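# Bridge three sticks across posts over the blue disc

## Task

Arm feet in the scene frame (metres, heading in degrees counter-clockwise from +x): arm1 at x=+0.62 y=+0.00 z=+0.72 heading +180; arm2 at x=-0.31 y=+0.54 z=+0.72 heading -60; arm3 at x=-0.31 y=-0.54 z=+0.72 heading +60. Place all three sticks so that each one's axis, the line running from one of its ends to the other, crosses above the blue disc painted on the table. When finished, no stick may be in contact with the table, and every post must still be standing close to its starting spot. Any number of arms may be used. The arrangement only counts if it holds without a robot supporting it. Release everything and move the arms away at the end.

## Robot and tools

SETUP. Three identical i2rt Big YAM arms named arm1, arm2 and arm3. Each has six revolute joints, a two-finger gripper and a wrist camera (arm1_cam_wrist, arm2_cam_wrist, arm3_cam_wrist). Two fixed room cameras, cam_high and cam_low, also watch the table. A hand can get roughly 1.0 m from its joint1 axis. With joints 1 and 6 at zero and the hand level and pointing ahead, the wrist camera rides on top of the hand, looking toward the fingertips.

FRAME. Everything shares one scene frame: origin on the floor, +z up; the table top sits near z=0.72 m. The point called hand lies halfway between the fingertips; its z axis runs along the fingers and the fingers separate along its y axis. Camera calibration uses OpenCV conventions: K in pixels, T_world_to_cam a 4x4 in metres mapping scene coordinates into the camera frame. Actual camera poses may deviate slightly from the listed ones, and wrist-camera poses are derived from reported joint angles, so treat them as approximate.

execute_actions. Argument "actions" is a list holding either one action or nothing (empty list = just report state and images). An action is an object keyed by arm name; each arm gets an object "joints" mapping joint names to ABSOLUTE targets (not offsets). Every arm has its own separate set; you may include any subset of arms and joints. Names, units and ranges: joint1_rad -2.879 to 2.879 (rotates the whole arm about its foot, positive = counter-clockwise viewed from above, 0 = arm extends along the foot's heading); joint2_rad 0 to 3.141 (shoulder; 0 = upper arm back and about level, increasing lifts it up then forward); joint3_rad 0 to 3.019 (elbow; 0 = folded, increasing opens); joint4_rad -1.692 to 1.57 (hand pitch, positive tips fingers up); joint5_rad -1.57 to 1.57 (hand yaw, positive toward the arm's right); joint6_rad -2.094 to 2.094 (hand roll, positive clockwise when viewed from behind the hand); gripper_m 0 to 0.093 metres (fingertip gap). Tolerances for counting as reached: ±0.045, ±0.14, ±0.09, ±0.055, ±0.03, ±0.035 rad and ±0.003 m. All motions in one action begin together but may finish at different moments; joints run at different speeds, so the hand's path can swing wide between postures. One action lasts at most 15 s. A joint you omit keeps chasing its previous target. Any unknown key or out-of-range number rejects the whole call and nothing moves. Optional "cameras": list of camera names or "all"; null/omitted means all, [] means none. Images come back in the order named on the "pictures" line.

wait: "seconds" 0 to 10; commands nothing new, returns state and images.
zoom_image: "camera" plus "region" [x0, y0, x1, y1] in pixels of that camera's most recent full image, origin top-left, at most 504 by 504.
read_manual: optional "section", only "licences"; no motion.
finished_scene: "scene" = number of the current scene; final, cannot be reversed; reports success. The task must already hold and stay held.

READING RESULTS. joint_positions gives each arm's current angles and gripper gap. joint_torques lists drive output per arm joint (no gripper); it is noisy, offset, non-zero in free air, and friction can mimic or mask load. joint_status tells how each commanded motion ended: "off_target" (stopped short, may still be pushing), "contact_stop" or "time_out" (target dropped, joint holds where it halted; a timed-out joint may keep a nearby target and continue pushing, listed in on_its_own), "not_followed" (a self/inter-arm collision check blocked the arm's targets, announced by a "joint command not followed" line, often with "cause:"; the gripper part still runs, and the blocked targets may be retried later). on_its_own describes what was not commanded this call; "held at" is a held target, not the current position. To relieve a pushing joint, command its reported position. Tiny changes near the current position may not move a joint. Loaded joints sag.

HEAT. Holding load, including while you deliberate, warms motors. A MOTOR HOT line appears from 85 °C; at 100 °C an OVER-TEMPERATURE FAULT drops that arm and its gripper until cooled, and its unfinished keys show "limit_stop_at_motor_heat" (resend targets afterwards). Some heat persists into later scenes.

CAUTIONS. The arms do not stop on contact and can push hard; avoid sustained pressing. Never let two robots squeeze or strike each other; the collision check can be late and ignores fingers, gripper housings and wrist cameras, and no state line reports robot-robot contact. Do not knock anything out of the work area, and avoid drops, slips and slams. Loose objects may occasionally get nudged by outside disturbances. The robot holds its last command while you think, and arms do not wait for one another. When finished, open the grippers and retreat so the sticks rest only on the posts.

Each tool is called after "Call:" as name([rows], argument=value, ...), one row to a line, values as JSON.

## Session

Call:
execute_actions(actions=[])

Scene clock: 0.00 s.
Joint torques (N m, as the arm reports them, + toward a larger angle): no reading
arm1.joint_positions: joint1_rad=+0.271 joint2_rad=+0.637 joint3_rad=+1.382 joint4_rad=-1.454 joint5_rad=+0.185 joint6_rad=+0.221 gripper_m=+0.095
arm1.joint_status: not commanded
arm1.hand: x=+0.3987 y=-0.0290 z=+1.2574 quat_wxyz=(-0.025, -0.905, +0.011, +0.425) (m; scene frame)
arm2.joint_positions: joint1_rad=+0.082 joint2_rad=+0.577 joint3_rad=+1.332 joint4_rad=-1.483 joint5_rad=-0.137 joint6_rad=-0.430 gripper_m=+0.094
arm2.joint_status: not commanded
arm2.hand: x=-0.1805 y=+0.3811 z=+1.2803 quat_wxyz=(-0.349, -0.228, -0.882, +0.222) (m; scene frame)
arm3.joint_positions: joint1_rad=-0.073 joint2_rad=+0.638 joint3_rad=+1.357 joint4_rad=-1.537 joint5_rad=-0.233 joint6_rad=+0.399 gripper_m=+0.094
arm3.joint_status: not commanded
arm3.hand: x=-0.2292 y=-0.3424 z=+1.2377 quat_wxyz=(-0.217, +0.307, -0.871, -0.316) (m; scene frame)
pictures: arm1_cam_wrist, arm2_cam_wrist, arm3_cam_wrist, cam_high, cam_low
camera_calibration (this result's frames):
arm1_cam_wrist: T_world_to_cam=[[0.000930599, 0.998336, -0.0576544, 0.104055], [0.968581, -0.0152383, -0.248231, -0.0748387], [-0.248697, -0.0556119, -0.966984, 1.43565], [0, 0, 0, 1]] pos_world=[0.429431, -0.0251837, 1.37567]
arm2_cam_wrist: T_world_to_cam=[[-0.563359, -0.793038, 0.231772, -0.0982135], [-0.825253, 0.526596, -0.204093, -0.0805771], [0.0398033, -0.306248, -0.951119, 1.46531], [0, 0, 0, 1]] pos_world=[-0.18015, 0.413293, 1.4]
arm3_cam_wrist: T_world_to_cam=[[0.682491, -0.606092, -0.408483, 0.455292], [-0.679725, -0.731767, -0.0499133, -0.344237], [-0.268662, 0.311721, -0.9114, 1.29689], [0, 0, 0, 1]] pos_world=[-0.196294, -0.380221, 1.35078]
Images, in order (width x height): arm1_cam_wrist 504x504, arm2_cam_wrist 504x504, arm3_cam_wrist 504x504, cam_high 504x504, cam_low 504x504.

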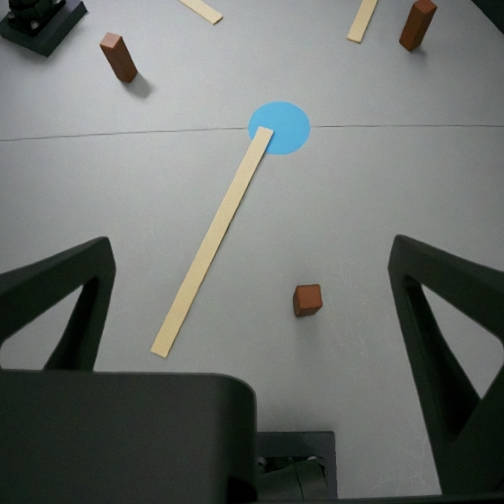

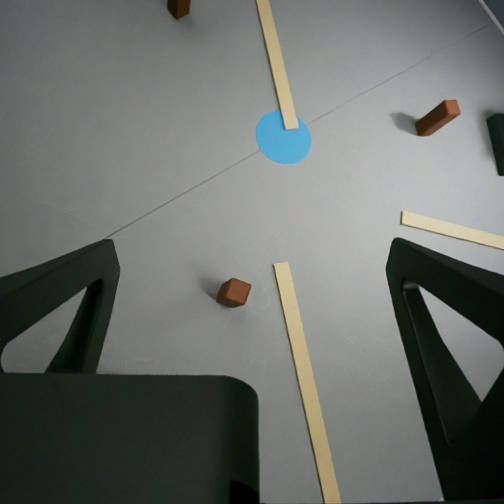

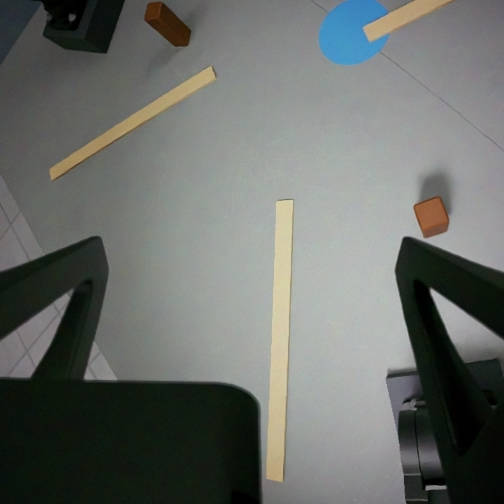

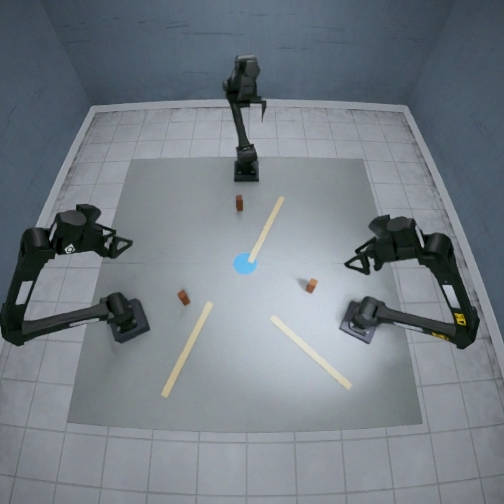

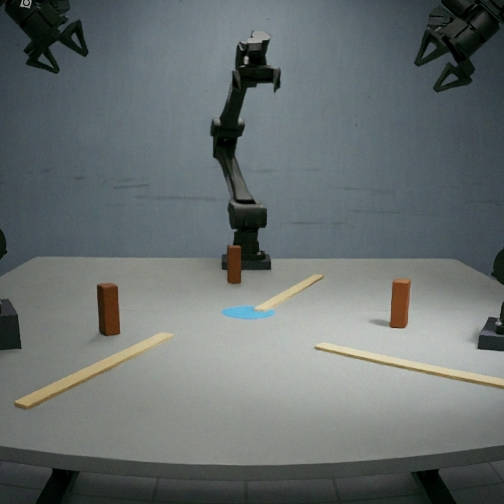

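Call:
zoom_image(camera="cam_high", region=[150, 180, 370, 410])

Region (150, 180, 370, 410) of cam_high's 504x504 image, scaled by 2.191, with more detail than that image has; it fills the left 482 columns of this view, and the rest is white.

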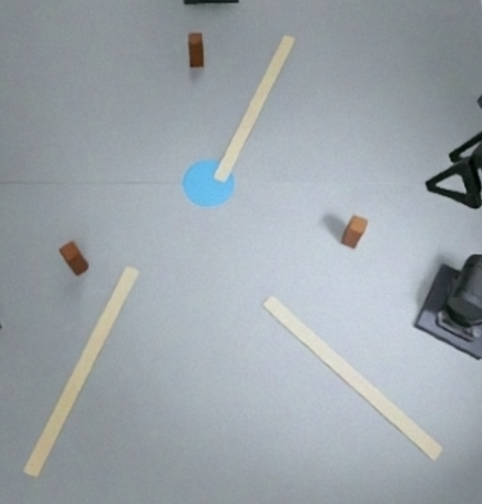

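Call:
execute_actions([
  {"arm1":{"joints":{"joint1_rad":0.539,"joint5_rad":0,"joint6_rad":0.976,"gripper_m":0.07,"joint2_rad":1.15,"joint3_rad":0.9,"joint4_rad":-1.3}},"arm2":{"joints":{"joint1_rad":-0.49,"joint5_rad":0,"joint6_rad":2.02,"gripper_m":0.07,"joint2_rad":1.15,"joint3_rad":0.88,"joint4_rad":-1.28}},"arm3":{"joints":{"joint1_rad":1.454,"joint5_rad":0,"joint6_rad":1.72,"gripper_m":0.07,"joint2_rad":0.9,"joint3_rad":0.75,"joint4_rad":-1.4}}},
], cameras=[])

Call:
execute_actions([
  {"arm1":{"joints":{"joint2_rad":1.432,"joint3_rad":0.848,"joint4_rad":-0.96}},"arm2":{"joints":{"joint2_rad":1.457,"joint3_rad":0.776,"joint4_rad":-0.865}},"arm3":{"joints":{"joint2_rad":1.203,"joint3_rad":0.62,"joint4_rad":-0.958}}},
])

Scene clock: 44.83 s.
Joint torques (N m, as the arm reports them, + toward a larger angle): arm1=[-0.91 -4.69  9.01  0.3   0.01  0.02] | arm2=[-2.09 -7.43 10.59  0.42  0.14  0.04] | arm3=[ 0.62 -3.24  9.59  0.48  0.14  0.11]
arm1.joint_positions: joint1_rad=+0.539 joint2_rad=+1.155 joint3_rad=+0.882 joint4_rad=-1.304 joint5_rad=+0.001 joint6_rad=+0.960 gripper_m=+0.070
arm1.joint_status: all done
arm1.hand: x=+0.3668 y=-0.1545 z=+0.9029 quat_wxyz=(-0.001, -0.979, +0.203, +0.000) (m; scene frame)
arm2.joint_positions: joint1_rad=-0.483 joint2_rad=+1.163 joint3_rad=+0.860 joint4_rad=-1.283 joint5_rad=-0.002 joint6_rad=+2.012 gripper_m=+0.070
arm2.joint_status: all done
arm2.hand: x=-0.3081 y=+0.2427 z=+0.9332 quat_wxyz=(+0.006, -0.976, +0.216, +0.001) (m; scene frame)
arm3.joint_positions: joint1_rad=+1.448 joint2_rad=+0.911 joint3_rad=+0.751 joint4_rad=-1.406 joint5_rad=-0.002 joint6_rad=+1.709 gripper_m=+0.070
arm3.joint_status: all done
arm3.hand: x=-0.4889 y=-0.4054 z=+0.9140 quat_wxyz=(-0.003, +0.386, -0.922, -0.002) (m; scene frame)
pictures: none
No camera images: the call's "cameras" was empty. Leave "cameras" out to get every camera's image.

Scene clock: 45.97 s.
Joint torques (N m, as the arm reports them, + toward a larger angle): arm1=[-0.83 -8.01  6.79  0.65  0.01  0.01] | arm2=[-2.04 -9.98  7.44  0.8   0.13  0.04] | arm3=[ 0.86 -4.93  8.84  0.67  0.16  0.1 ]
arm1.joint_positions: joint1_rad=+0.539 joint2_rad=+1.448 joint3_rad=+0.846 joint4_rad=-0.972 joint5_rad=+0.001 joint6_rad=+0.961 gripper_m=+0.070
arm1.joint_status: all done
arm1.hand: x=+0.3157 y=-0.1863 z=+0.8000 quat_wxyz=(-0.001, -0.979, +0.203, +0.000) (m; scene frame)
arm2.joint_positions: joint1_rad=-0.483 joint2_rad=+1.465 joint3_rad=+0.774 joint4_rad=-0.877 joint5_rad=-0.002 joint6_rad=+2.013 gripper_m=+0.070
arm2.joint_status: all done
arm2.hand: x=-0.3079 y=+0.1927 z=+0.8131 quat_wxyz=(-0.003, -0.976, +0.216, -0.001) (m; scene frame)
arm3.joint_positions: joint1_rad=+1.448 joint2_rad=+1.208 joint3_rad=+0.614 joint4_rad=-0.975 joint5_rad=-0.002 joint6_rad=+1.709 gripper_m=+0.070
arm3.joint_status: all done
arm3.hand: x=-0.5250 y=-0.3772 z=+0.7981 quat_wxyz=(-0.003, +0.386, -0.922, -0.001) (m; scene frame)
pictures: arm1_cam_wrist, arm2_cam_wrist, arm3_cam_wrist, cam_high, cam_low
camera_calibration (this result's frames):
arm1_cam_wrist: T_world_to_cam=[[0.401111, 0.916021, -0.00383324, 0.0500473], [0.742514, -0.322679, 0.586985, -0.76445], [0.536453, -0.238292, -0.809589, 0.556091], [0, 0, 0, 1]] pos_world=[0.249223, -0.160004, 0.899117]
arm2_cam_wrist: T_world_to_cam=[[0.427171, 0.904171, 0.000321995, -0.0449398], [0.735237, -0.347566, 0.581914, -0.171983], [0.526262, -0.24834, -0.81325, 0.994853], [0, 0, 0, 1]] pos_world=[-0.377908, 0.22792, 0.909158]
arm3_cam_wrist: T_world_to_cam=[[0.723312, -0.690517, 0.00237237, 0.11814], [-0.561142, -0.585783, 0.584789, -0.981988], [-0.402417, -0.424316, -0.811182, 0.399767], [0, 0, 0, 1]] pos_world=[-0.475613, -0.324027, 0.898259]
Images, in order (width x height): arm1_cam_wrist 504x504, arm2_cam_wrist 504x504, arm3_cam_wrist 504x504, cam_high 504x504, cam_low 504x504.

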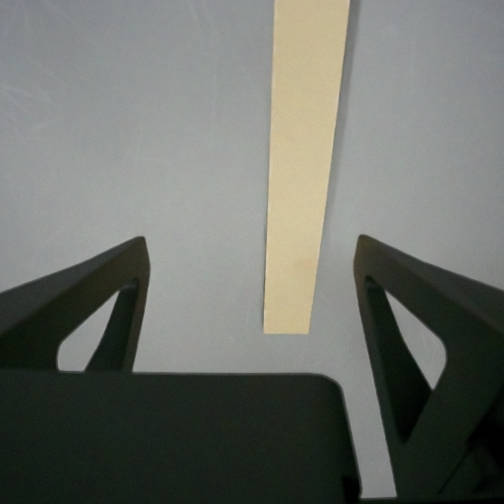

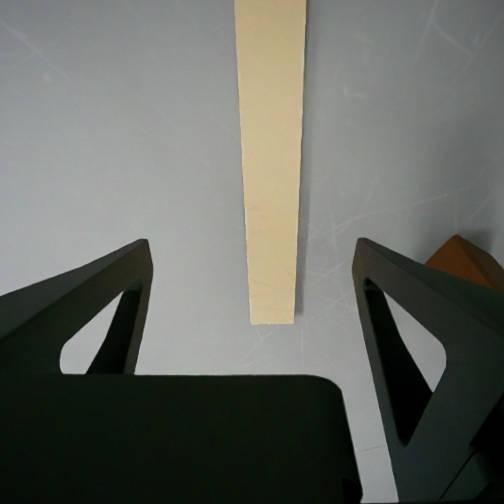

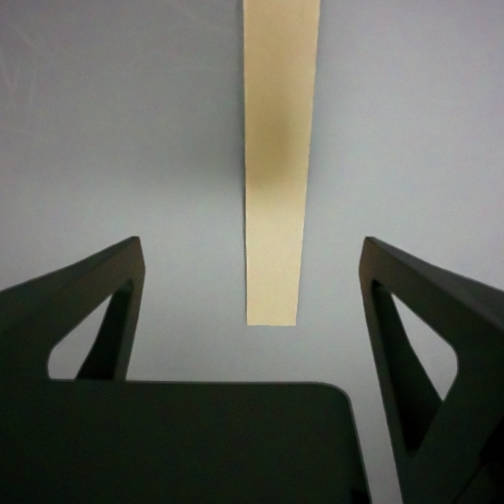

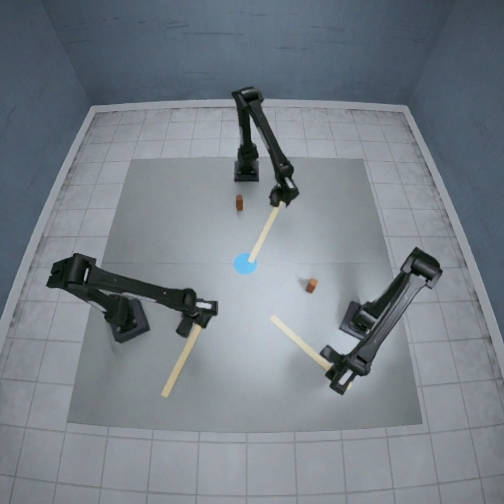

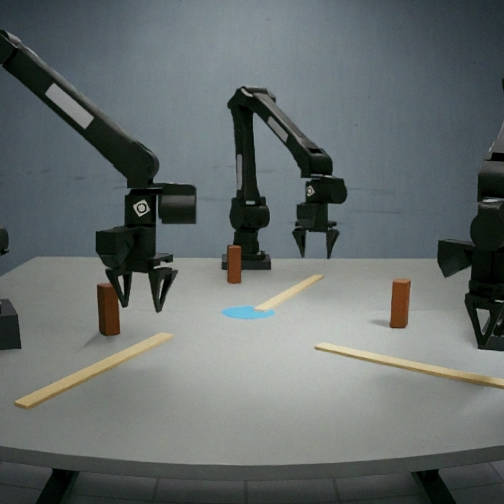

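Call:
execute_actions([
  {"arm1":{"joints":{"joint1_rad":0.51,"joint6_rad":0.95,"joint2_rad":1.537,"joint3_rad":0.73,"joint4_rad":-0.735}},"arm2":{"joints":{"joint1_rad":-0.465,"joint6_rad":2.035,"joint2_rad":1.608,"joint3_rad":0.69,"joint4_rad":-0.627}},"arm3":{"joints":{"joint2_rad":1.362,"joint3_rad":0.498,"joint4_rad":-0.672}}},
], cameras=["arm1_cam_wrist","arm2_cam_wrist","arm3_cam_wrist"])

Scene clock: 78.90 s.
Joint torques (N m, as the arm reports them, + toward a larger angle): arm1=[-1.04 -8.02  6.14  0.62  0.   -0.21] | arm2=[ -0.59 -10.31   5.98   0.82   0.13   0.04] | arm3=[ 0.37 -5.03  7.67  0.6   0.12  0.05]
arm1.joint_positions: joint1_rad=+0.513 joint2_rad=+1.551 joint3_rad=+0.722 joint4_rad=-0.747 joint5_rad=+0.001 joint6_rad=+0.961 gripper_m=+0.070
arm1.joint_status: all done
arm1.hand: x=+0.3266 y=-0.1695 z=+0.7302 quat_wxyz=(+0.000, -0.976, +0.216, -0.001) (m; scene frame)
arm2.joint_positions: joint1_rad=-0.479 joint2_rad=+1.616 joint3_rad=+0.685 joint4_rad=-0.639 joint5_rad=-0.002 joint6_rad=+2.028 gripper_m=+0.070
arm2.joint_status: all done
arm2.hand: x=-0.3067 y=+0.2019 z=+0.7415 quat_wxyz=(-0.002, -0.975, +0.221, -0.001) (m; scene frame)
arm3.joint_positions: joint1_rad=+1.448 joint2_rad=+1.364 joint3_rad=+0.488 joint4_rad=-0.689 joint5_rad=-0.001 joint6_rad=+1.710 gripper_m=+0.070
arm3.joint_status: all done
arm3.hand: x=-0.5154 y=-0.3835 z=+0.7251 quat_wxyz=(-0.003, +0.386, -0.923, -0.002) (m; scene frame)
pictures: arm1_cam_wrist, arm2_cam_wrist, arm3_cam_wrist
camera_calibration (this result's frames):
arm1_cam_wrist: T_world_to_cam=[[0.424735, 0.905317, -0.00135166, 0.0186733], [0.73227, -0.342671, 0.588521, -0.727287], [0.532335, -0.250955, -0.808481, 0.496106], [0, 0, 0, 1]] pos_world=[0.260545, -0.141625, 0.829141]
arm2_cam_wrist: T_world_to_cam=[[0.436464, 0.899718, 0.00241923, -0.0516381], [0.731588, -0.356464, 0.58113, -0.126719], [0.523716, -0.251873, -0.813807, 0.938586], [0, 0, 0, 1]] pos_world=[-0.376308, 0.237693, 0.837593]
arm3_cam_wrist: T_world_to_cam=[[0.722811, -0.691044, -0.00184401, 0.10956], [-0.55973, -0.587022, 0.584899, -0.937397], [-0.405273, -0.421739, -0.811104, 0.341174], [0, 0, 0, 1]] pos_world=[-0.465612, -0.330675, 0.825212]
Images, in order (width x height): arm1_cam_wrist 504x504, arm2_cam_wrist 504x504, arm3_cam_wrist 504x504.

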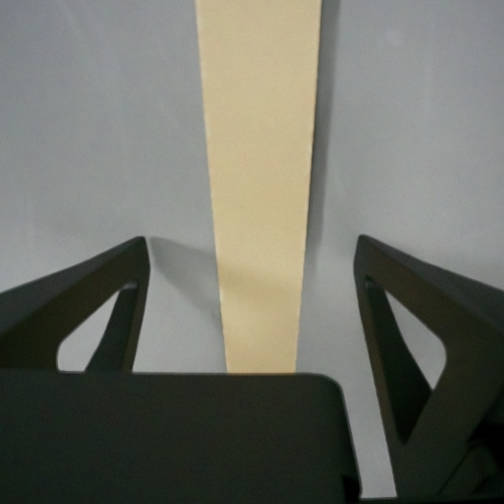

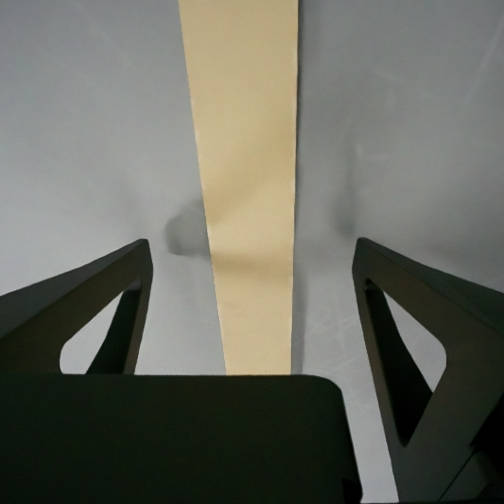

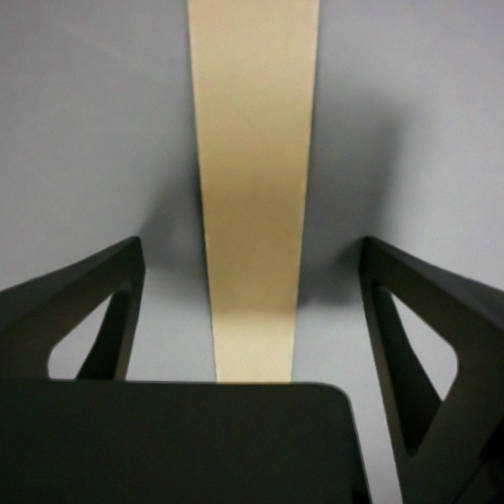

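Call:
execute_actions([
  {"arm1":{"joints":{"gripper_m":0.015}},"arm2":{"joints":{"joint3_rad":0.66,"joint2_rad":1.62}},"arm3":{"joints":{"gripper_m":0.015}}},
], cameras=["arm1_cam_wrist","arm2_cam_wrist","arm3_cam_wrist"])

Scene clock: 83.27 s.
Joint torques (N m, as the arm reports them, + toward a larger angle): arm1=[-1.04 -8.02  6.12  0.62  0.02 -0.21] | arm2=[-0.61 -9.13  5.19  0.61  0.14  0.04] | arm3=[ 1.16 -6.16  7.45  0.72  0.13  0.09]
arm1.joint_positions: joint1_rad=+0.513 joint2_rad=+1.551 joint3_rad=+0.722 joint4_rad=-0.747 joint5_rad=+0.000 joint6_rad=+0.961 gripper_m=+0.026
arm1.joint_status: gripper_m off_target (ended at +0.026, target +0.015)
arm1.hand: x=+0.3266 y=-0.1696 z=+0.7302 quat_wxyz=(-0.001, -0.976, +0.216, -0.001) (m; scene frame)
arm2.joint_positions: joint1_rad=-0.479 joint2_rad=+1.616 joint3_rad=+0.661 joint4_rad=-0.637 joint5_rad=-0.002 joint6_rad=+2.028 gripper_m=+0.070
arm2.joint_status: all done
arm2.hand: x=-0.3068 y=+0.2144 z=+0.7362 quat_wxyz=(+0.008, -0.975, +0.221, +0.002) (m; scene frame)
arm3.joint_positions: joint1_rad=+1.448 joint2_rad=+1.364 joint3_rad=+0.488 joint4_rad=-0.689 joint5_rad=-0.001 joint6_rad=+1.710 gripper_m=+0.027
arm3.joint_status: gripper_m off_target (ended at +0.027, target +0.015)
arm3.hand: x=-0.5155 y=-0.3835 z=+0.7251 quat_wxyz=(-0.002, +0.386, -0.923, -0.003) (m; scene frame)
pictures: arm1_cam_wrist, arm2_cam_wrist, arm3_cam_wrist
camera_calibration (this result's frames):
arm1_cam_wrist: T_world_to_cam=[[0.424736, 0.905315, -0.00188255, 0.0191749], [0.732351, -0.342365, 0.588598, -0.727318], [0.532222, -0.251378, -0.808424, 0.496029], [0, 0, 0, 1]] pos_world=[0.26051, -0.141677, 0.829136]
arm2_cam_wrist: T_world_to_cam=[[0.436496, 0.899456, 0.0211996, -0.0765277], [0.7317, -0.3686, 0.573367, -0.110754], [0.523533, -0.234761, -0.819024, 0.937601], [0, 0, 0, 1]] pos_world=[-0.376422, 0.248122, 0.833043]
arm3_cam_wrist: T_world_to_cam=[[0.722812, -0.691041, -0.00222259, 0.10993], [-0.559549, -0.587157, 0.584937, -0.937392], [-0.40552, -0.421556, -0.811076, 0.34109], [0, 0, 0, 1]] pos_world=[-0.465657, -0.330642, 0.825209]
Images, in order (width x height): arm1_cam_wrist 504x504, arm2_cam_wrist 504x504, arm3_cam_wrist 504x504.

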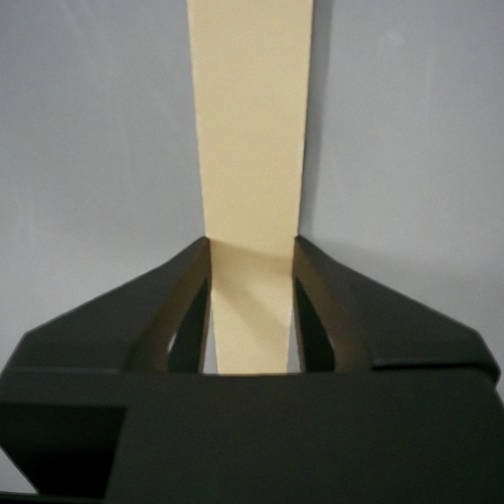

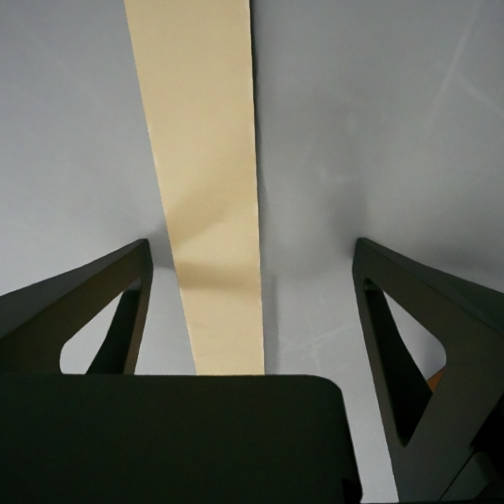

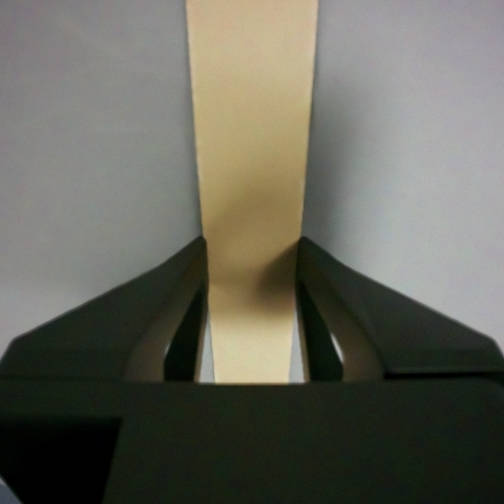

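Call:
execute_actions([
  {"arm2":{"joints":{"gripper_m":0.015}}},
], cameras=["arm2_cam_wrist"])

Scene clock: 89.90 s.
Joint torques (N m, as the arm reports them, + toward a larger angle): arm1=[-1.07 -7.96  6.12  0.6   0.02 -0.21] | arm2=[-0.68 -9.15  5.22  0.65  0.13  0.02] | arm3=[ 0.26 -5.51  7.44  0.49  0.18  0.11]
arm1.joint_positions: joint1_rad=+0.513 joint2_rad=+1.551 joint3_rad=+0.722 joint4_rad=-0.747 joint5_rad=+0.000 joint6_rad=+0.961 gripper_m=+0.026
arm1.joint_status: not commanded
arm1.hand: x=+0.3266 y=-0.1696 z=+0.7302 quat_wxyz=(-0.001, -0.976, +0.216, -0.001) (m; scene frame)
arm2.joint_positions: joint1_rad=-0.479 joint2_rad=+1.616 joint3_rad=+0.661 joint4_rad=-0.637 joint5_rad=-0.002 joint6_rad=+2.031 gripper_m=+0.027
arm2.joint_status: gripper_m off_target (ended at +0.027, target +0.015)
arm2.hand: x=-0.3068 y=+0.2144 z=+0.7362 quat_wxyz=(+0.008, -0.975, +0.223, +0.002) (m; scene frame)
arm3.joint_positions: joint1_rad=+1.448 joint2_rad=+1.364 joint3_rad=+0.488 joint4_rad=-0.689 joint5_rad=-0.001 joint6_rad=+1.710 gripper_m=+0.027
arm3.joint_status: not commanded
arm3.hand: x=-0.5155 y=-0.3835 z=+0.7251 quat_wxyz=(-0.002, +0.386, -0.923, -0.003) (m; scene frame)
pictures: arm2_cam_wrist
camera_calibration (this result's frames):
arm2_cam_wrist: T_world_to_cam=[[0.43924, 0.89812, 0.0211783, -0.0753838], [0.730602, -0.370832, 0.573328, -0.110583], [0.522771, -0.236356, -0.819052, 0.93773], [0, 0, 0, 1]] pos_world=[-0.376314, 0.248334, 0.833047]
Images, in order (width x height): arm2_cam_wrist 504x504.

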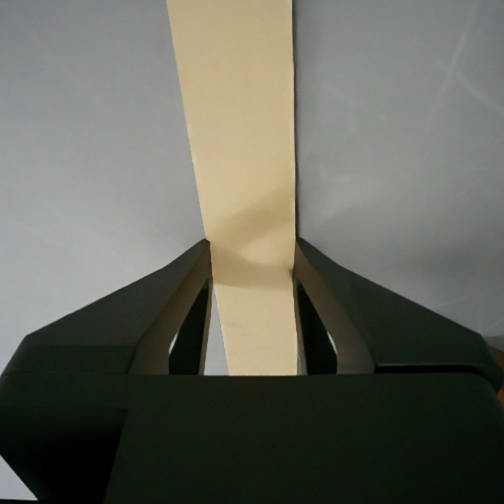

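Call:
execute_actions([
  {"arm1":{"joints":{"joint2_rad":1.028,"joint3_rad":0.867,"joint4_rad":-1.41}},"arm2":{"joints":{"joint2_rad":1.0,"joint3_rad":0.89,"joint4_rad":-1.46}},"arm3":{"joints":{"joint2_rad":1.028,"joint3_rad":0.867,"joint4_rad":-1.41}}},
], cameras=["cam_high"])

Call:
execute_actions([
  {"arm1":{"joints":{"joint1_rad":-0.075,"joint6_rad":0.3}},"arm2":{"joints":{"joint1_rad":-0.087,"joint6_rad":0.3}},"arm3":{"joints":{"joint1_rad":-0.096,"joint6_rad":0.3}}},
], cameras=["cam_high","cam_low"])

Scene clock: 117.37 s.
Joint torques (N m, as the arm reports them, + toward a larger angle): arm1=[-1.03 -2.4  10.48 -0.16  0.04 -0.2 ] | arm2=[-0.66 -3.97 10.58 -0.1   0.13  0.01] | arm3=[ 0.44 -2.37 11.68 -0.29  0.11  0.14]
arm1.joint_positions: joint1_rad=+0.513 joint2_rad=+1.022 joint3_rad=+0.830 joint4_rad=-1.401 joint5_rad=+0.000 joint6_rad=+0.961 gripper_m=+0.026
arm1.joint_status: all done
arm1.hand: x=+0.4026 y=-0.1251 z=+0.9175 quat_wxyz=(+0.004, -0.976, +0.216, -0.007) (m; scene frame)
arm2.joint_positions: joint1_rad=-0.479 joint2_rad=+0.996 joint3_rad=+0.876 joint4_rad=-1.448 joint5_rad=-0.002 joint6_rad=+2.031 gripper_m=+0.027
arm2.joint_status: all done
arm2.hand: x=-0.3072 y=+0.2850 z=+0.9815 quat_wxyz=(-0.003, -0.975, +0.223, -0.001) (m; scene frame)
arm3.joint_positions: joint1_rad=+1.448 joint2_rad=+1.019 joint3_rad=+0.845 joint4_rad=-1.395 joint5_rad=-0.001 joint6_rad=+1.712 gripper_m=+0.027
arm3.joint_status: all done
arm3.hand: x=-0.5181 y=-0.3837 z=+0.9259 quat_wxyz=(-0.003, +0.385, -0.923, -0.001) (m; scene frame)
pictures: cam_high
Images, in order (width x height): cam_high 504x504.

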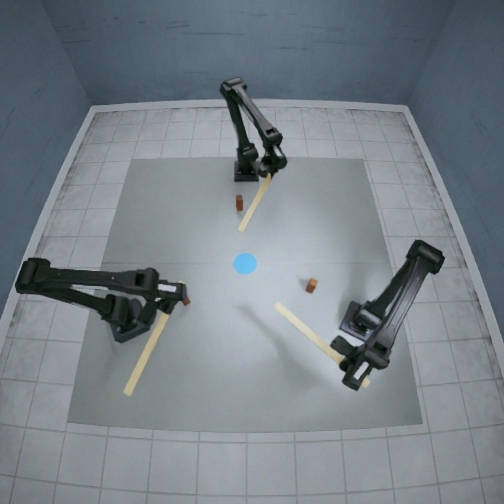

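Scene clock: 119.60 s.
Joint torques (N m, as the arm reports them, + toward a larger angle): arm1=[-0.98 -2.53 10.54 -0.15  0.04 -0.25] | arm2=[-1.   -4.35 10.66  0.05  0.07 -0.11] | arm3=[-0.48 -3.27 11.5  -0.22  0.09 -0.12]
arm1.joint_positions: joint1_rad=-0.073 joint2_rad=+1.023 joint3_rad=+0.830 joint4_rad=-1.401 joint5_rad=-0.001 joint6_rad=+0.315 gripper_m=+0.026
arm1.joint_status: all done
arm1.hand: x=+0.3693 y=+0.0165 z=+0.9167 quat_wxyz=(-0.002, -0.982, +0.187, -0.010) (m; scene frame)
arm2.joint_positions: joint1_rad=-0.096 joint2_rad=+0.996 joint3_rad=+0.876 joint4_rad=-1.449 joint5_rad=-0.002 joint6_rad=+0.308 gripper_m=+0.027
arm2.joint_status: all done
arm2.hand: x=-0.2130 y=+0.3045 z=+0.9813 quat_wxyz=(-0.002, -0.676, -0.737, +0.001) (m; scene frame)
arm3.joint_positions: joint1_rad=-0.092 joint2_rad=+1.021 joint3_rad=+0.845 joint4_rad=-1.395 joint5_rad=-0.001 joint6_rad=+0.312 gripper_m=+0.027
arm3.joint_status: all done
arm3.hand: x=-0.1637 y=-0.3263 z=+0.9284 quat_wxyz=(-0.004, +0.320, -0.948, -0.001) (m; scene frame)
pictures: cam_high, cam_low
Images, in order (width x height): cam_high 504x504, cam_low 504x504.

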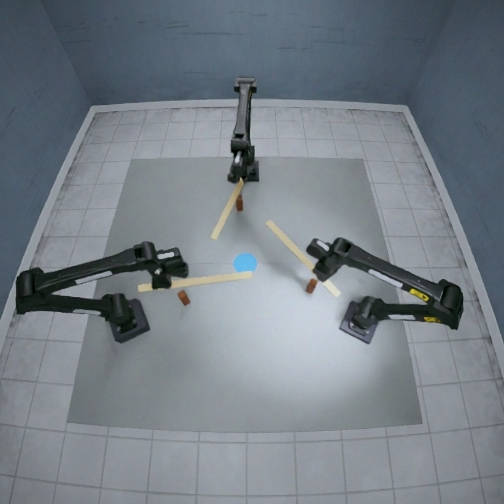

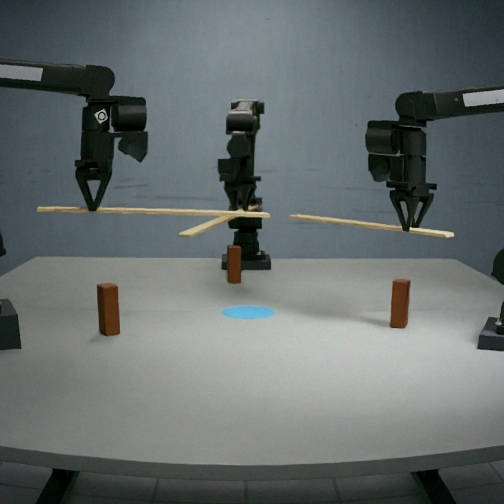

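Call:
execute_actions([
  {"arm1":{"joints":{"joint2_rad":1.308,"joint3_rad":0.91,"joint4_rad":-0.952}},"arm2":{"joints":{"joint1_rad":-0.062,"joint2_rad":1.394,"joint4_rad":-0.872}},"arm3":{"joints":{"joint2_rad":1.279,"joint3_rad":0.828,"joint4_rad":-0.925}}},
], cameras=["cam_high","cam_low"])

Call:
zoom_image(camera="cam_low", region=[80, 200, 430, 340])

Scene clock: 139.93 s.
Joint torques (N m, as the arm reports them, + toward a larger angle): arm1=[-0.94 -7.4  11.4   1.03  0.03 -0.25] | arm2=[ -0.77 -10.42   9.63   1.39   0.07  -0.12] | arm3=[ 0.08 -8.3   9.9   1.09  0.11 -0.13]
arm1.joint_positions: joint1_rad=-0.073 joint2_rad=+1.327 joint3_rad=+0.855 joint4_rad=-0.967 joint5_rad=-0.001 joint6_rad=+0.315 gripper_m=+0.026
arm1.joint_status: all done
arm1.hand: x=+0.2523 y=+0.0233 z=+0.8438 quat_wxyz=(-0.012, -0.980, +0.187, +0.066) (m; scene frame)
arm2.joint_positions: joint1_rad=-0.074 joint2_rad=+1.405 joint3_rad=+0.876 joint4_rad=-0.889 joint5_rad=-0.002 joint6_rad=+0.307 gripper_m=+0.027
arm2.joint_status: all done
arm2.hand: x=-0.1512 y=+0.1774 z=+0.8673 quat_wxyz=(-0.071, -0.666, -0.742, +0.032) (m; scene frame)
arm3.joint_positions: joint1_rad=-0.092 joint2_rad=+1.294 joint3_rad=+0.820 joint4_rad=-0.947 joint5_rad=-0.001 joint6_rad=+0.311 gripper_m=+0.027
arm3.joint_status: all done
arm3.hand: x=-0.1046 y=-0.2420 z=+0.8491 quat_wxyz=(-0.064, +0.319, -0.944, -0.046) (m; scene frame)
pictures: cam_high, cam_low
Images, in order (width x height): cam_high 504x504, cam_low 504x504.

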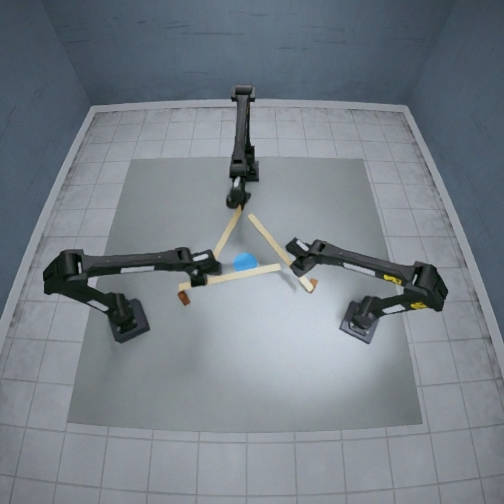

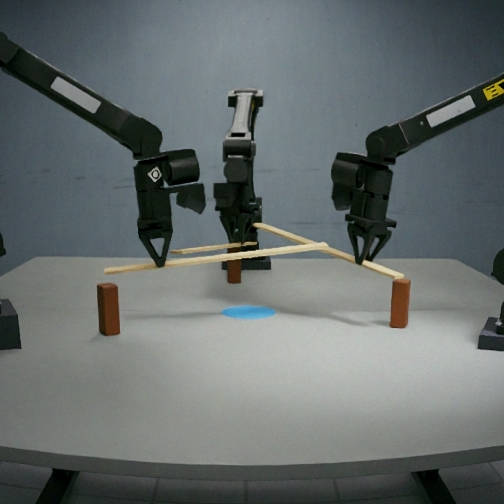

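Region (80, 200, 430, 340) of cam_low's 504x504 image, scaled by 1.440, with more detail than that image has; it fills the top 202 rows of this view, and the rest is white.

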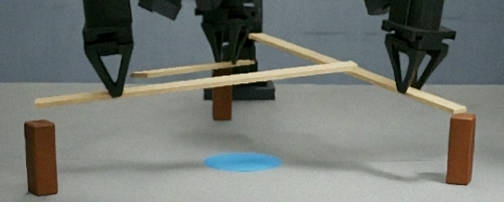

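Call:
execute_actions([
  {"arm1":{"joints":{"joint3_rad":0.935,"joint4_rad":-0.945}},"arm3":{"joints":{"joint3_rad":0.85}}},
], cameras=[])

Call:
execute_actions([
  {"arm1":{"joints":{"joint6_rad":0.1}},"arm2":{"joints":{"joint6_rad":0.1}},"arm3":{"joints":{"joint6_rad":0.1}}},
], cameras=["cam_high","cam_low"])

Call:
zoom_image(camera="cam_low", region=[80, 200, 430, 340])

Call:
zoom_image(camera="cam_high", region=[160, 180, 340, 310])

Scene clock: 149.37 s.
Joint torques (N m, as the arm reports them, + toward a larger angle): arm1=[-0.97 -7.59 11.92  1.02  0.03 -0.25] | arm2=[ -0.85 -10.38   9.62   1.39   0.08  -0.12] | arm3=[-0.37 -7.87 11.62  1.46  0.06 -0.15]
arm1.joint_positions: joint1_rad=-0.073 joint2_rad=+1.327 joint3_rad=+0.874 joint4_rad=-0.960 joint5_rad=-0.001 joint6_rad=+0.315 gripper_m=+0.026
arm1.joint_status: all done
arm1.hand: x=+0.2426 y=+0.0240 z=+0.8513 quat_wxyz=(-0.013, -0.979, +0.187, +0.080) (m; scene frame)
arm2.joint_positions: joint1_rad=-0.074 joint2_rad=+1.405 joint3_rad=+0.876 joint4_rad=-0.889 joint5_rad=-0.002 joint6_rad=+0.307 gripper_m=+0.027
arm2.joint_status: not commanded
arm2.hand: x=-0.1512 y=+0.1774 z=+0.8673 quat_wxyz=(-0.071, -0.666, -0.742, +0.032) (m; scene frame)
arm3.joint_positions: joint1_rad=-0.092 joint2_rad=+1.294 joint3_rad=+0.820 joint4_rad=-0.947 joint5_rad=-0.001 joint6_rad=+0.311 gripper_m=+0.027
arm3.joint_status: all done
arm3.hand: x=-0.1046 y=-0.2420 z=+0.8491 quat_wxyz=(-0.064, +0.319, -0.944, -0.046) (m; scene frame)
pictures: none
No camera images: the call's "cameras" was empty. Leave "cameras" out to get every camera's image.

Scene clock: 150.53 s.
Joint torques (N m, as the arm reports them, + toward a larger angle): arm1=[-0.93 -7.51 11.93  1.03  0.02 -0.24] | arm2=[ -0.78 -10.44   9.65   1.39   0.05  -0.12] | arm3=[ 0.02 -7.92 11.85  1.35  0.03 -0.19]
arm1.joint_positions: joint1_rad=-0.073 joint2_rad=+1.327 joint3_rad=+0.874 joint4_rad=-0.960 joint5_rad=-0.001 joint6_rad=+0.116 gripper_m=+0.026
arm1.joint_status: all done
arm1.hand: x=+0.2426 y=+0.0240 z=+0.8513 quat_wxyz=(-0.005, -0.993, +0.088, +0.081) (m; scene frame)
arm2.joint_positions: joint1_rad=-0.074 joint2_rad=+1.405 joint3_rad=+0.876 joint4_rad=-0.889 joint5_rad=-0.002 joint6_rad=+0.108 gripper_m=+0.027
arm2.joint_status: all done
arm2.hand: x=-0.1512 y=+0.1774 z=+0.8673 quat_wxyz=(-0.067, -0.589, -0.805, +0.039) (m; scene frame)
arm3.joint_positions: joint1_rad=-0.092 joint2_rad=+1.294 joint3_rad=+0.820 joint4_rad=-0.947 joint5_rad=-0.001 joint6_rad=+0.112 gripper_m=+0.027
arm3.joint_status: all done
arm3.hand: x=-0.1046 y=-0.2420 z=+0.8491 quat_wxyz=(-0.069, +0.411, -0.908, -0.039) (m; scene frame)
pictures: cam_high, cam_low
Images, in order (width x height): cam_high 504x504, cam_low 504x504.

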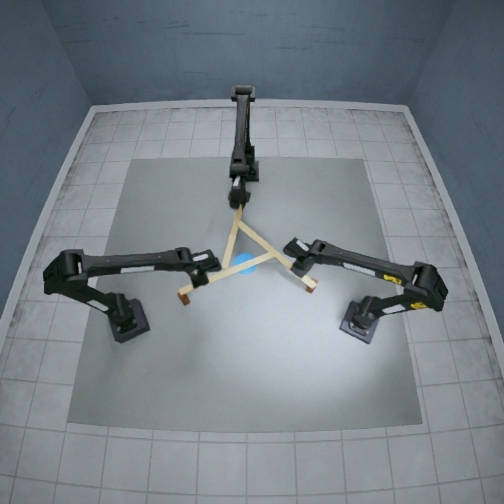

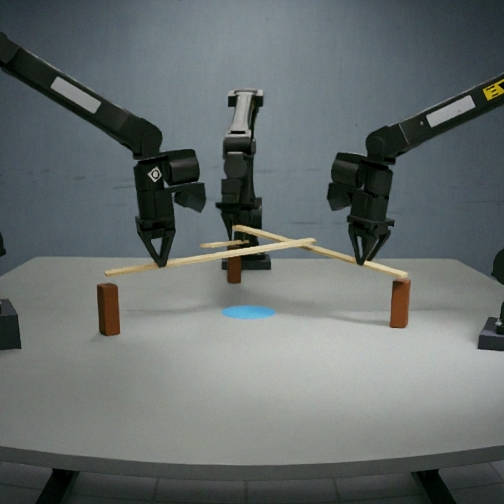

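Region (80, 200, 430, 340) of cam_low's 504x504 image, scaled by 1.440, with more detail than that image has; it fills the top 202 rows of this view, and the rest is white.

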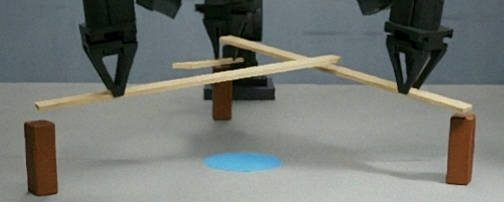

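Region (160, 180, 340, 310) of cam_high's 504x504 image, scaled by 2.800, with more detail than that image has.

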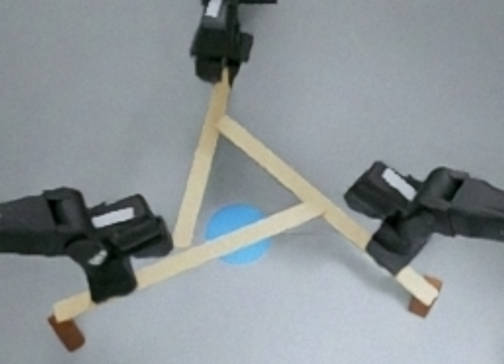

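Call:
execute_actions([
  {"arm1":{"joints":{"joint4_rad":-0.905,"joint6_rad":0.04}},"arm2":{"joints":{"joint6_rad":0.04}},"arm3":{"joints":{"joint6_rad":0.04}}},
], cameras=["cam_high","cam_low"])

Call:
zoom_image(camera="cam_low", region=[160, 200, 340, 300])

Call:
zoom_image(camera="cam_high", region=[160, 180, 340, 310])

Scene clock: 161.13 s.
Joint torques (N m, as the arm reports them, + toward a larger angle): arm1=[-0.9  -7.56 12.    1.17  0.01 -0.24] | arm2=[ -0.71 -10.43   9.64   1.39   0.04  -0.14] | arm3=[-0.21 -8.67 11.68  1.21  0.06 -0.12]
arm1.joint_positions: joint1_rad=-0.073 joint2_rad=+1.327 joint3_rad=+0.874 joint4_rad=-0.922 joint5_rad=-0.001 joint6_rad=+0.056 gripper_m=+0.026
arm1.joint_status: all done
arm1.hand: x=+0.2334 y=+0.0245 z=+0.8530 quat_wxyz=(-0.003, -0.993, +0.059, +0.100) (m; scene frame)
arm2.joint_positions: joint1_rad=-0.074 joint2_rad=+1.405 joint3_rad=+0.876 joint4_rad=-0.889 joint5_rad=-0.002 joint6_rad=+0.048 gripper_m=+0.027
arm2.joint_status: all done
arm2.hand: x=-0.1512 y=+0.1774 z=+0.8673 quat_wxyz=(-0.066, -0.564, -0.822, +0.041) (m; scene frame)
arm3.joint_positions: joint1_rad=-0.092 joint2_rad=+1.294 joint3_rad=+0.820 joint4_rad=-0.947 joint5_rad=-0.001 joint6_rad=+0.052 gripper_m=+0.027
arm3.joint_status: all done
arm3.hand: x=-0.1046 y=-0.2420 z=+0.8491 quat_wxyz=(-0.070, +0.438, -0.895, -0.037) (m; scene frame)
pictures: cam_high, cam_low
Images, in order (width x height): cam_high 504x504, cam_low 504x504.

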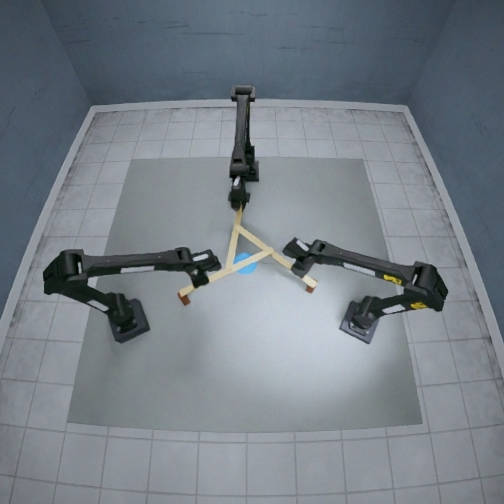

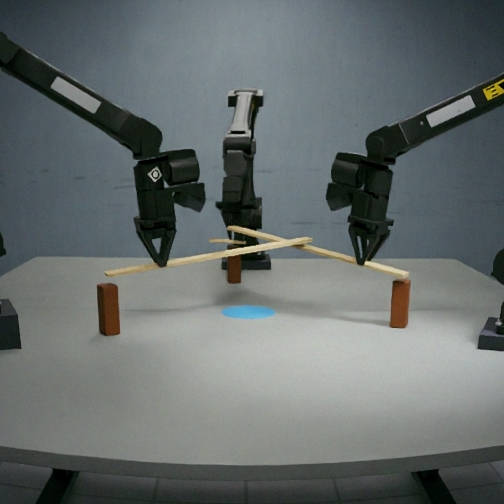

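Region (160, 200, 340, 300) of cam_low's 504x504 image, scaled by 2.800, with more detail than that image has.

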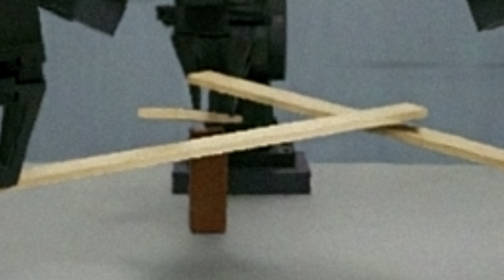

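Region (160, 180, 340, 310) of cam_high's 504x504 image, scaled by 2.800, with more detail than that image has.

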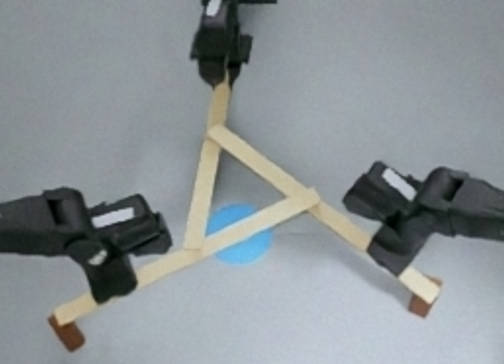

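Call:
execute_actions([
  {"arm1":{"joints":{"joint6_rad":-0.09}},"arm2":{"joints":{"joint6_rad":-0.125}},"arm3":{"joints":{"joint6_rad":-0.105}}},
], cameras=["cam_high","cam_low"])

Call:
zoom_image(camera="cam_low", region=[160, 200, 340, 300])

Call:
zoom_image(camera="cam_high", region=[160, 180, 340, 310])

Scene clock: 168.90 s.
Joint torques (N m, as the arm reports them, + toward a larger angle): arm1=[-0.94 -7.56 11.96  1.16  0.   -0.3 ] | arm2=[ -0.85 -10.38   9.64   1.33   0.03  -0.21] | arm3=[-0.42 -7.61 11.72  1.46  0.02 -0.18]
arm1.joint_positions: joint1_rad=-0.073 joint2_rad=+1.327 joint3_rad=+0.874 joint4_rad=-0.922 joint5_rad=-0.001 joint6_rad=-0.068 gripper_m=+0.026
arm1.joint_status: all done
arm1.hand: x=+0.2334 y=+0.0245 z=+0.8530 quat_wxyz=(+0.003, -0.995, -0.003, +0.100) (m; scene frame)
arm2.joint_positions: joint1_rad=-0.074 joint2_rad=+1.405 joint3_rad=+0.876 joint4_rad=-0.888 joint5_rad=-0.002 joint6_rad=-0.108 gripper_m=+0.027
arm2.joint_status: all done
arm2.hand: x=-0.1511 y=+0.1770 z=+0.8674 quat_wxyz=(-0.063, -0.498, -0.863, +0.046) (m; scene frame)
arm3.joint_positions: joint1_rad=-0.092 joint2_rad=+1.294 joint3_rad=+0.820 joint4_rad=-0.947 joint5_rad=-0.001 joint6_rad=-0.084 gripper_m=+0.027
arm3.joint_status: all done
arm3.hand: x=-0.1046 y=-0.2420 z=+0.8491 quat_wxyz=(-0.072, +0.498, -0.863, -0.032) (m; scene frame)
pictures: cam_high, cam_low
Images, in order (width x height): cam_high 504x504, cam_low 504x504.

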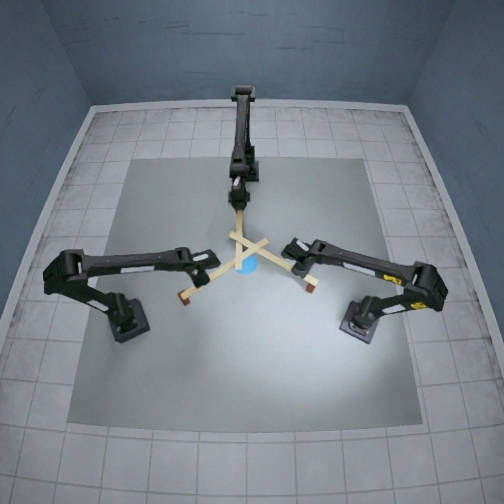

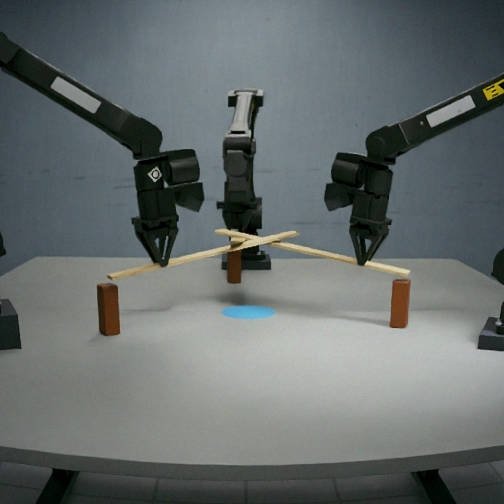

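Region (160, 200, 340, 300) of cam_low's 504x504 image, scaled by 2.800, with more detail than that image has.

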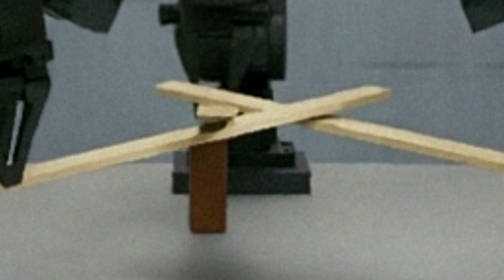

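Region (160, 180, 340, 310) of cam_high's 504x504 image, scaled by 2.800, with more detail than that image has.

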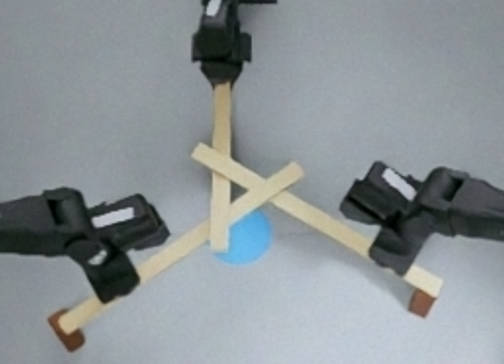

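Call:
execute_actions([
  {"arm1":{"joints":{"joint2_rad":1.368,"joint4_rad":-1.0}},"arm2":{"joints":{"joint2_rad":1.457,"joint4_rad":-0.912}},"arm3":{"joints":{"joint2_rad":1.337,"joint4_rad":-0.972}}},
], cameras=["cam_high","cam_low"])

Call:
zoom_image(camera="cam_low", region=[80, 200, 430, 340])

Call:
zoom_image(camera="cam_high", region=[160, 180, 340, 310])

Scene clock: 189.43 s.
Joint torques (N m, as the arm reports them, + toward a larger angle): arm1=[-0.85 -6.45 10.69 -0.27 -0.02 -0.31] | arm2=[-0.79 -9.29  9.33  0.03  0.02 -0.22] | arm3=[-1.11 -6.35 11.58 -0.21  0.06 -0.21]
arm1.joint_positions: joint1_rad=-0.074 joint2_rad=+1.363 joint3_rad=+0.889 joint4_rad=-0.982 joint5_rad=+0.000 joint6_rad=-0.068 gripper_m=+0.026
arm1.joint_status: all done
arm1.hand: x=+0.2426 y=+0.0242 z=+0.8434 quat_wxyz=(+0.001, -0.998, -0.003, +0.059) (m; scene frame)
arm2.joint_positions: joint1_rad=-0.074 joint2_rad=+1.446 joint3_rad=+0.876 joint4_rad=-0.895 joint5_rad=-0.002 joint6_rad=-0.109 gripper_m=+0.027
arm2.joint_status: all done
arm2.hand: x=-0.1528 y=+0.1807 z=+0.8518 quat_wxyz=(-0.043, -0.499, -0.865, +0.032) (m; scene frame)
arm3.joint_positions: joint1_rad=-0.092 joint2_rad=+1.333 joint3_rad=+0.820 joint4_rad=-0.953 joint5_rad=-0.001 joint6_rad=-0.085 gripper_m=+0.027
arm3.joint_status: all done
arm3.hand: x=-0.1062 y=-0.2445 z=+0.8359 quat_wxyz=(-0.052, +0.499, -0.865, -0.023) (m; scene frame)
pictures: cam_high, cam_low
Images, in order (width x height): cam_high 504x504, cam_low 504x504.

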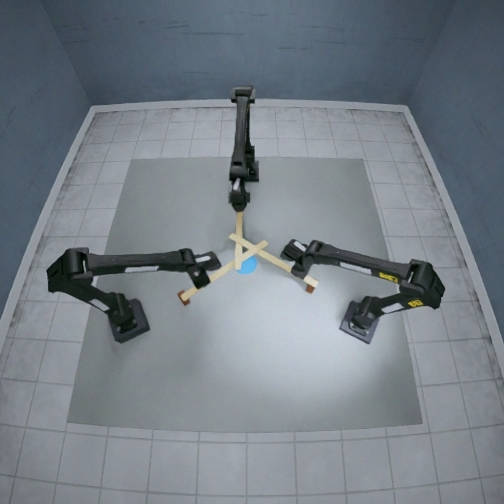

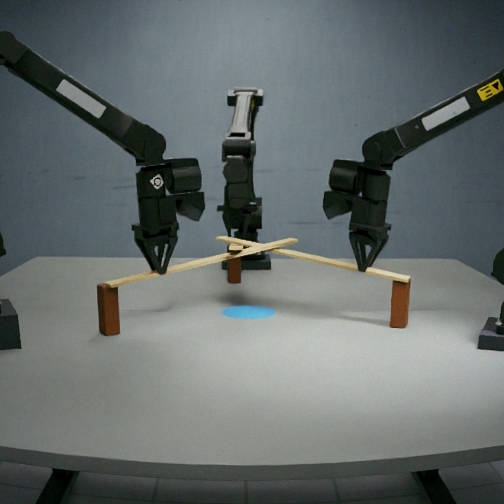

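Region (80, 200, 430, 340) of cam_low's 504x504 image, scaled by 1.440, with more detail than that image has; it fills the top 202 rows of this view, and the rest is white.

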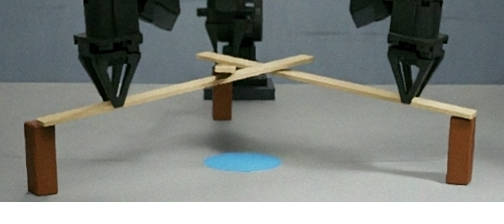

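Region (160, 180, 340, 310) of cam_high's 504x504 image, scaled by 2.800, with more detail than that image has.

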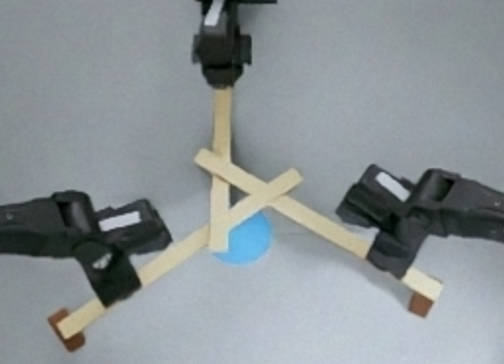

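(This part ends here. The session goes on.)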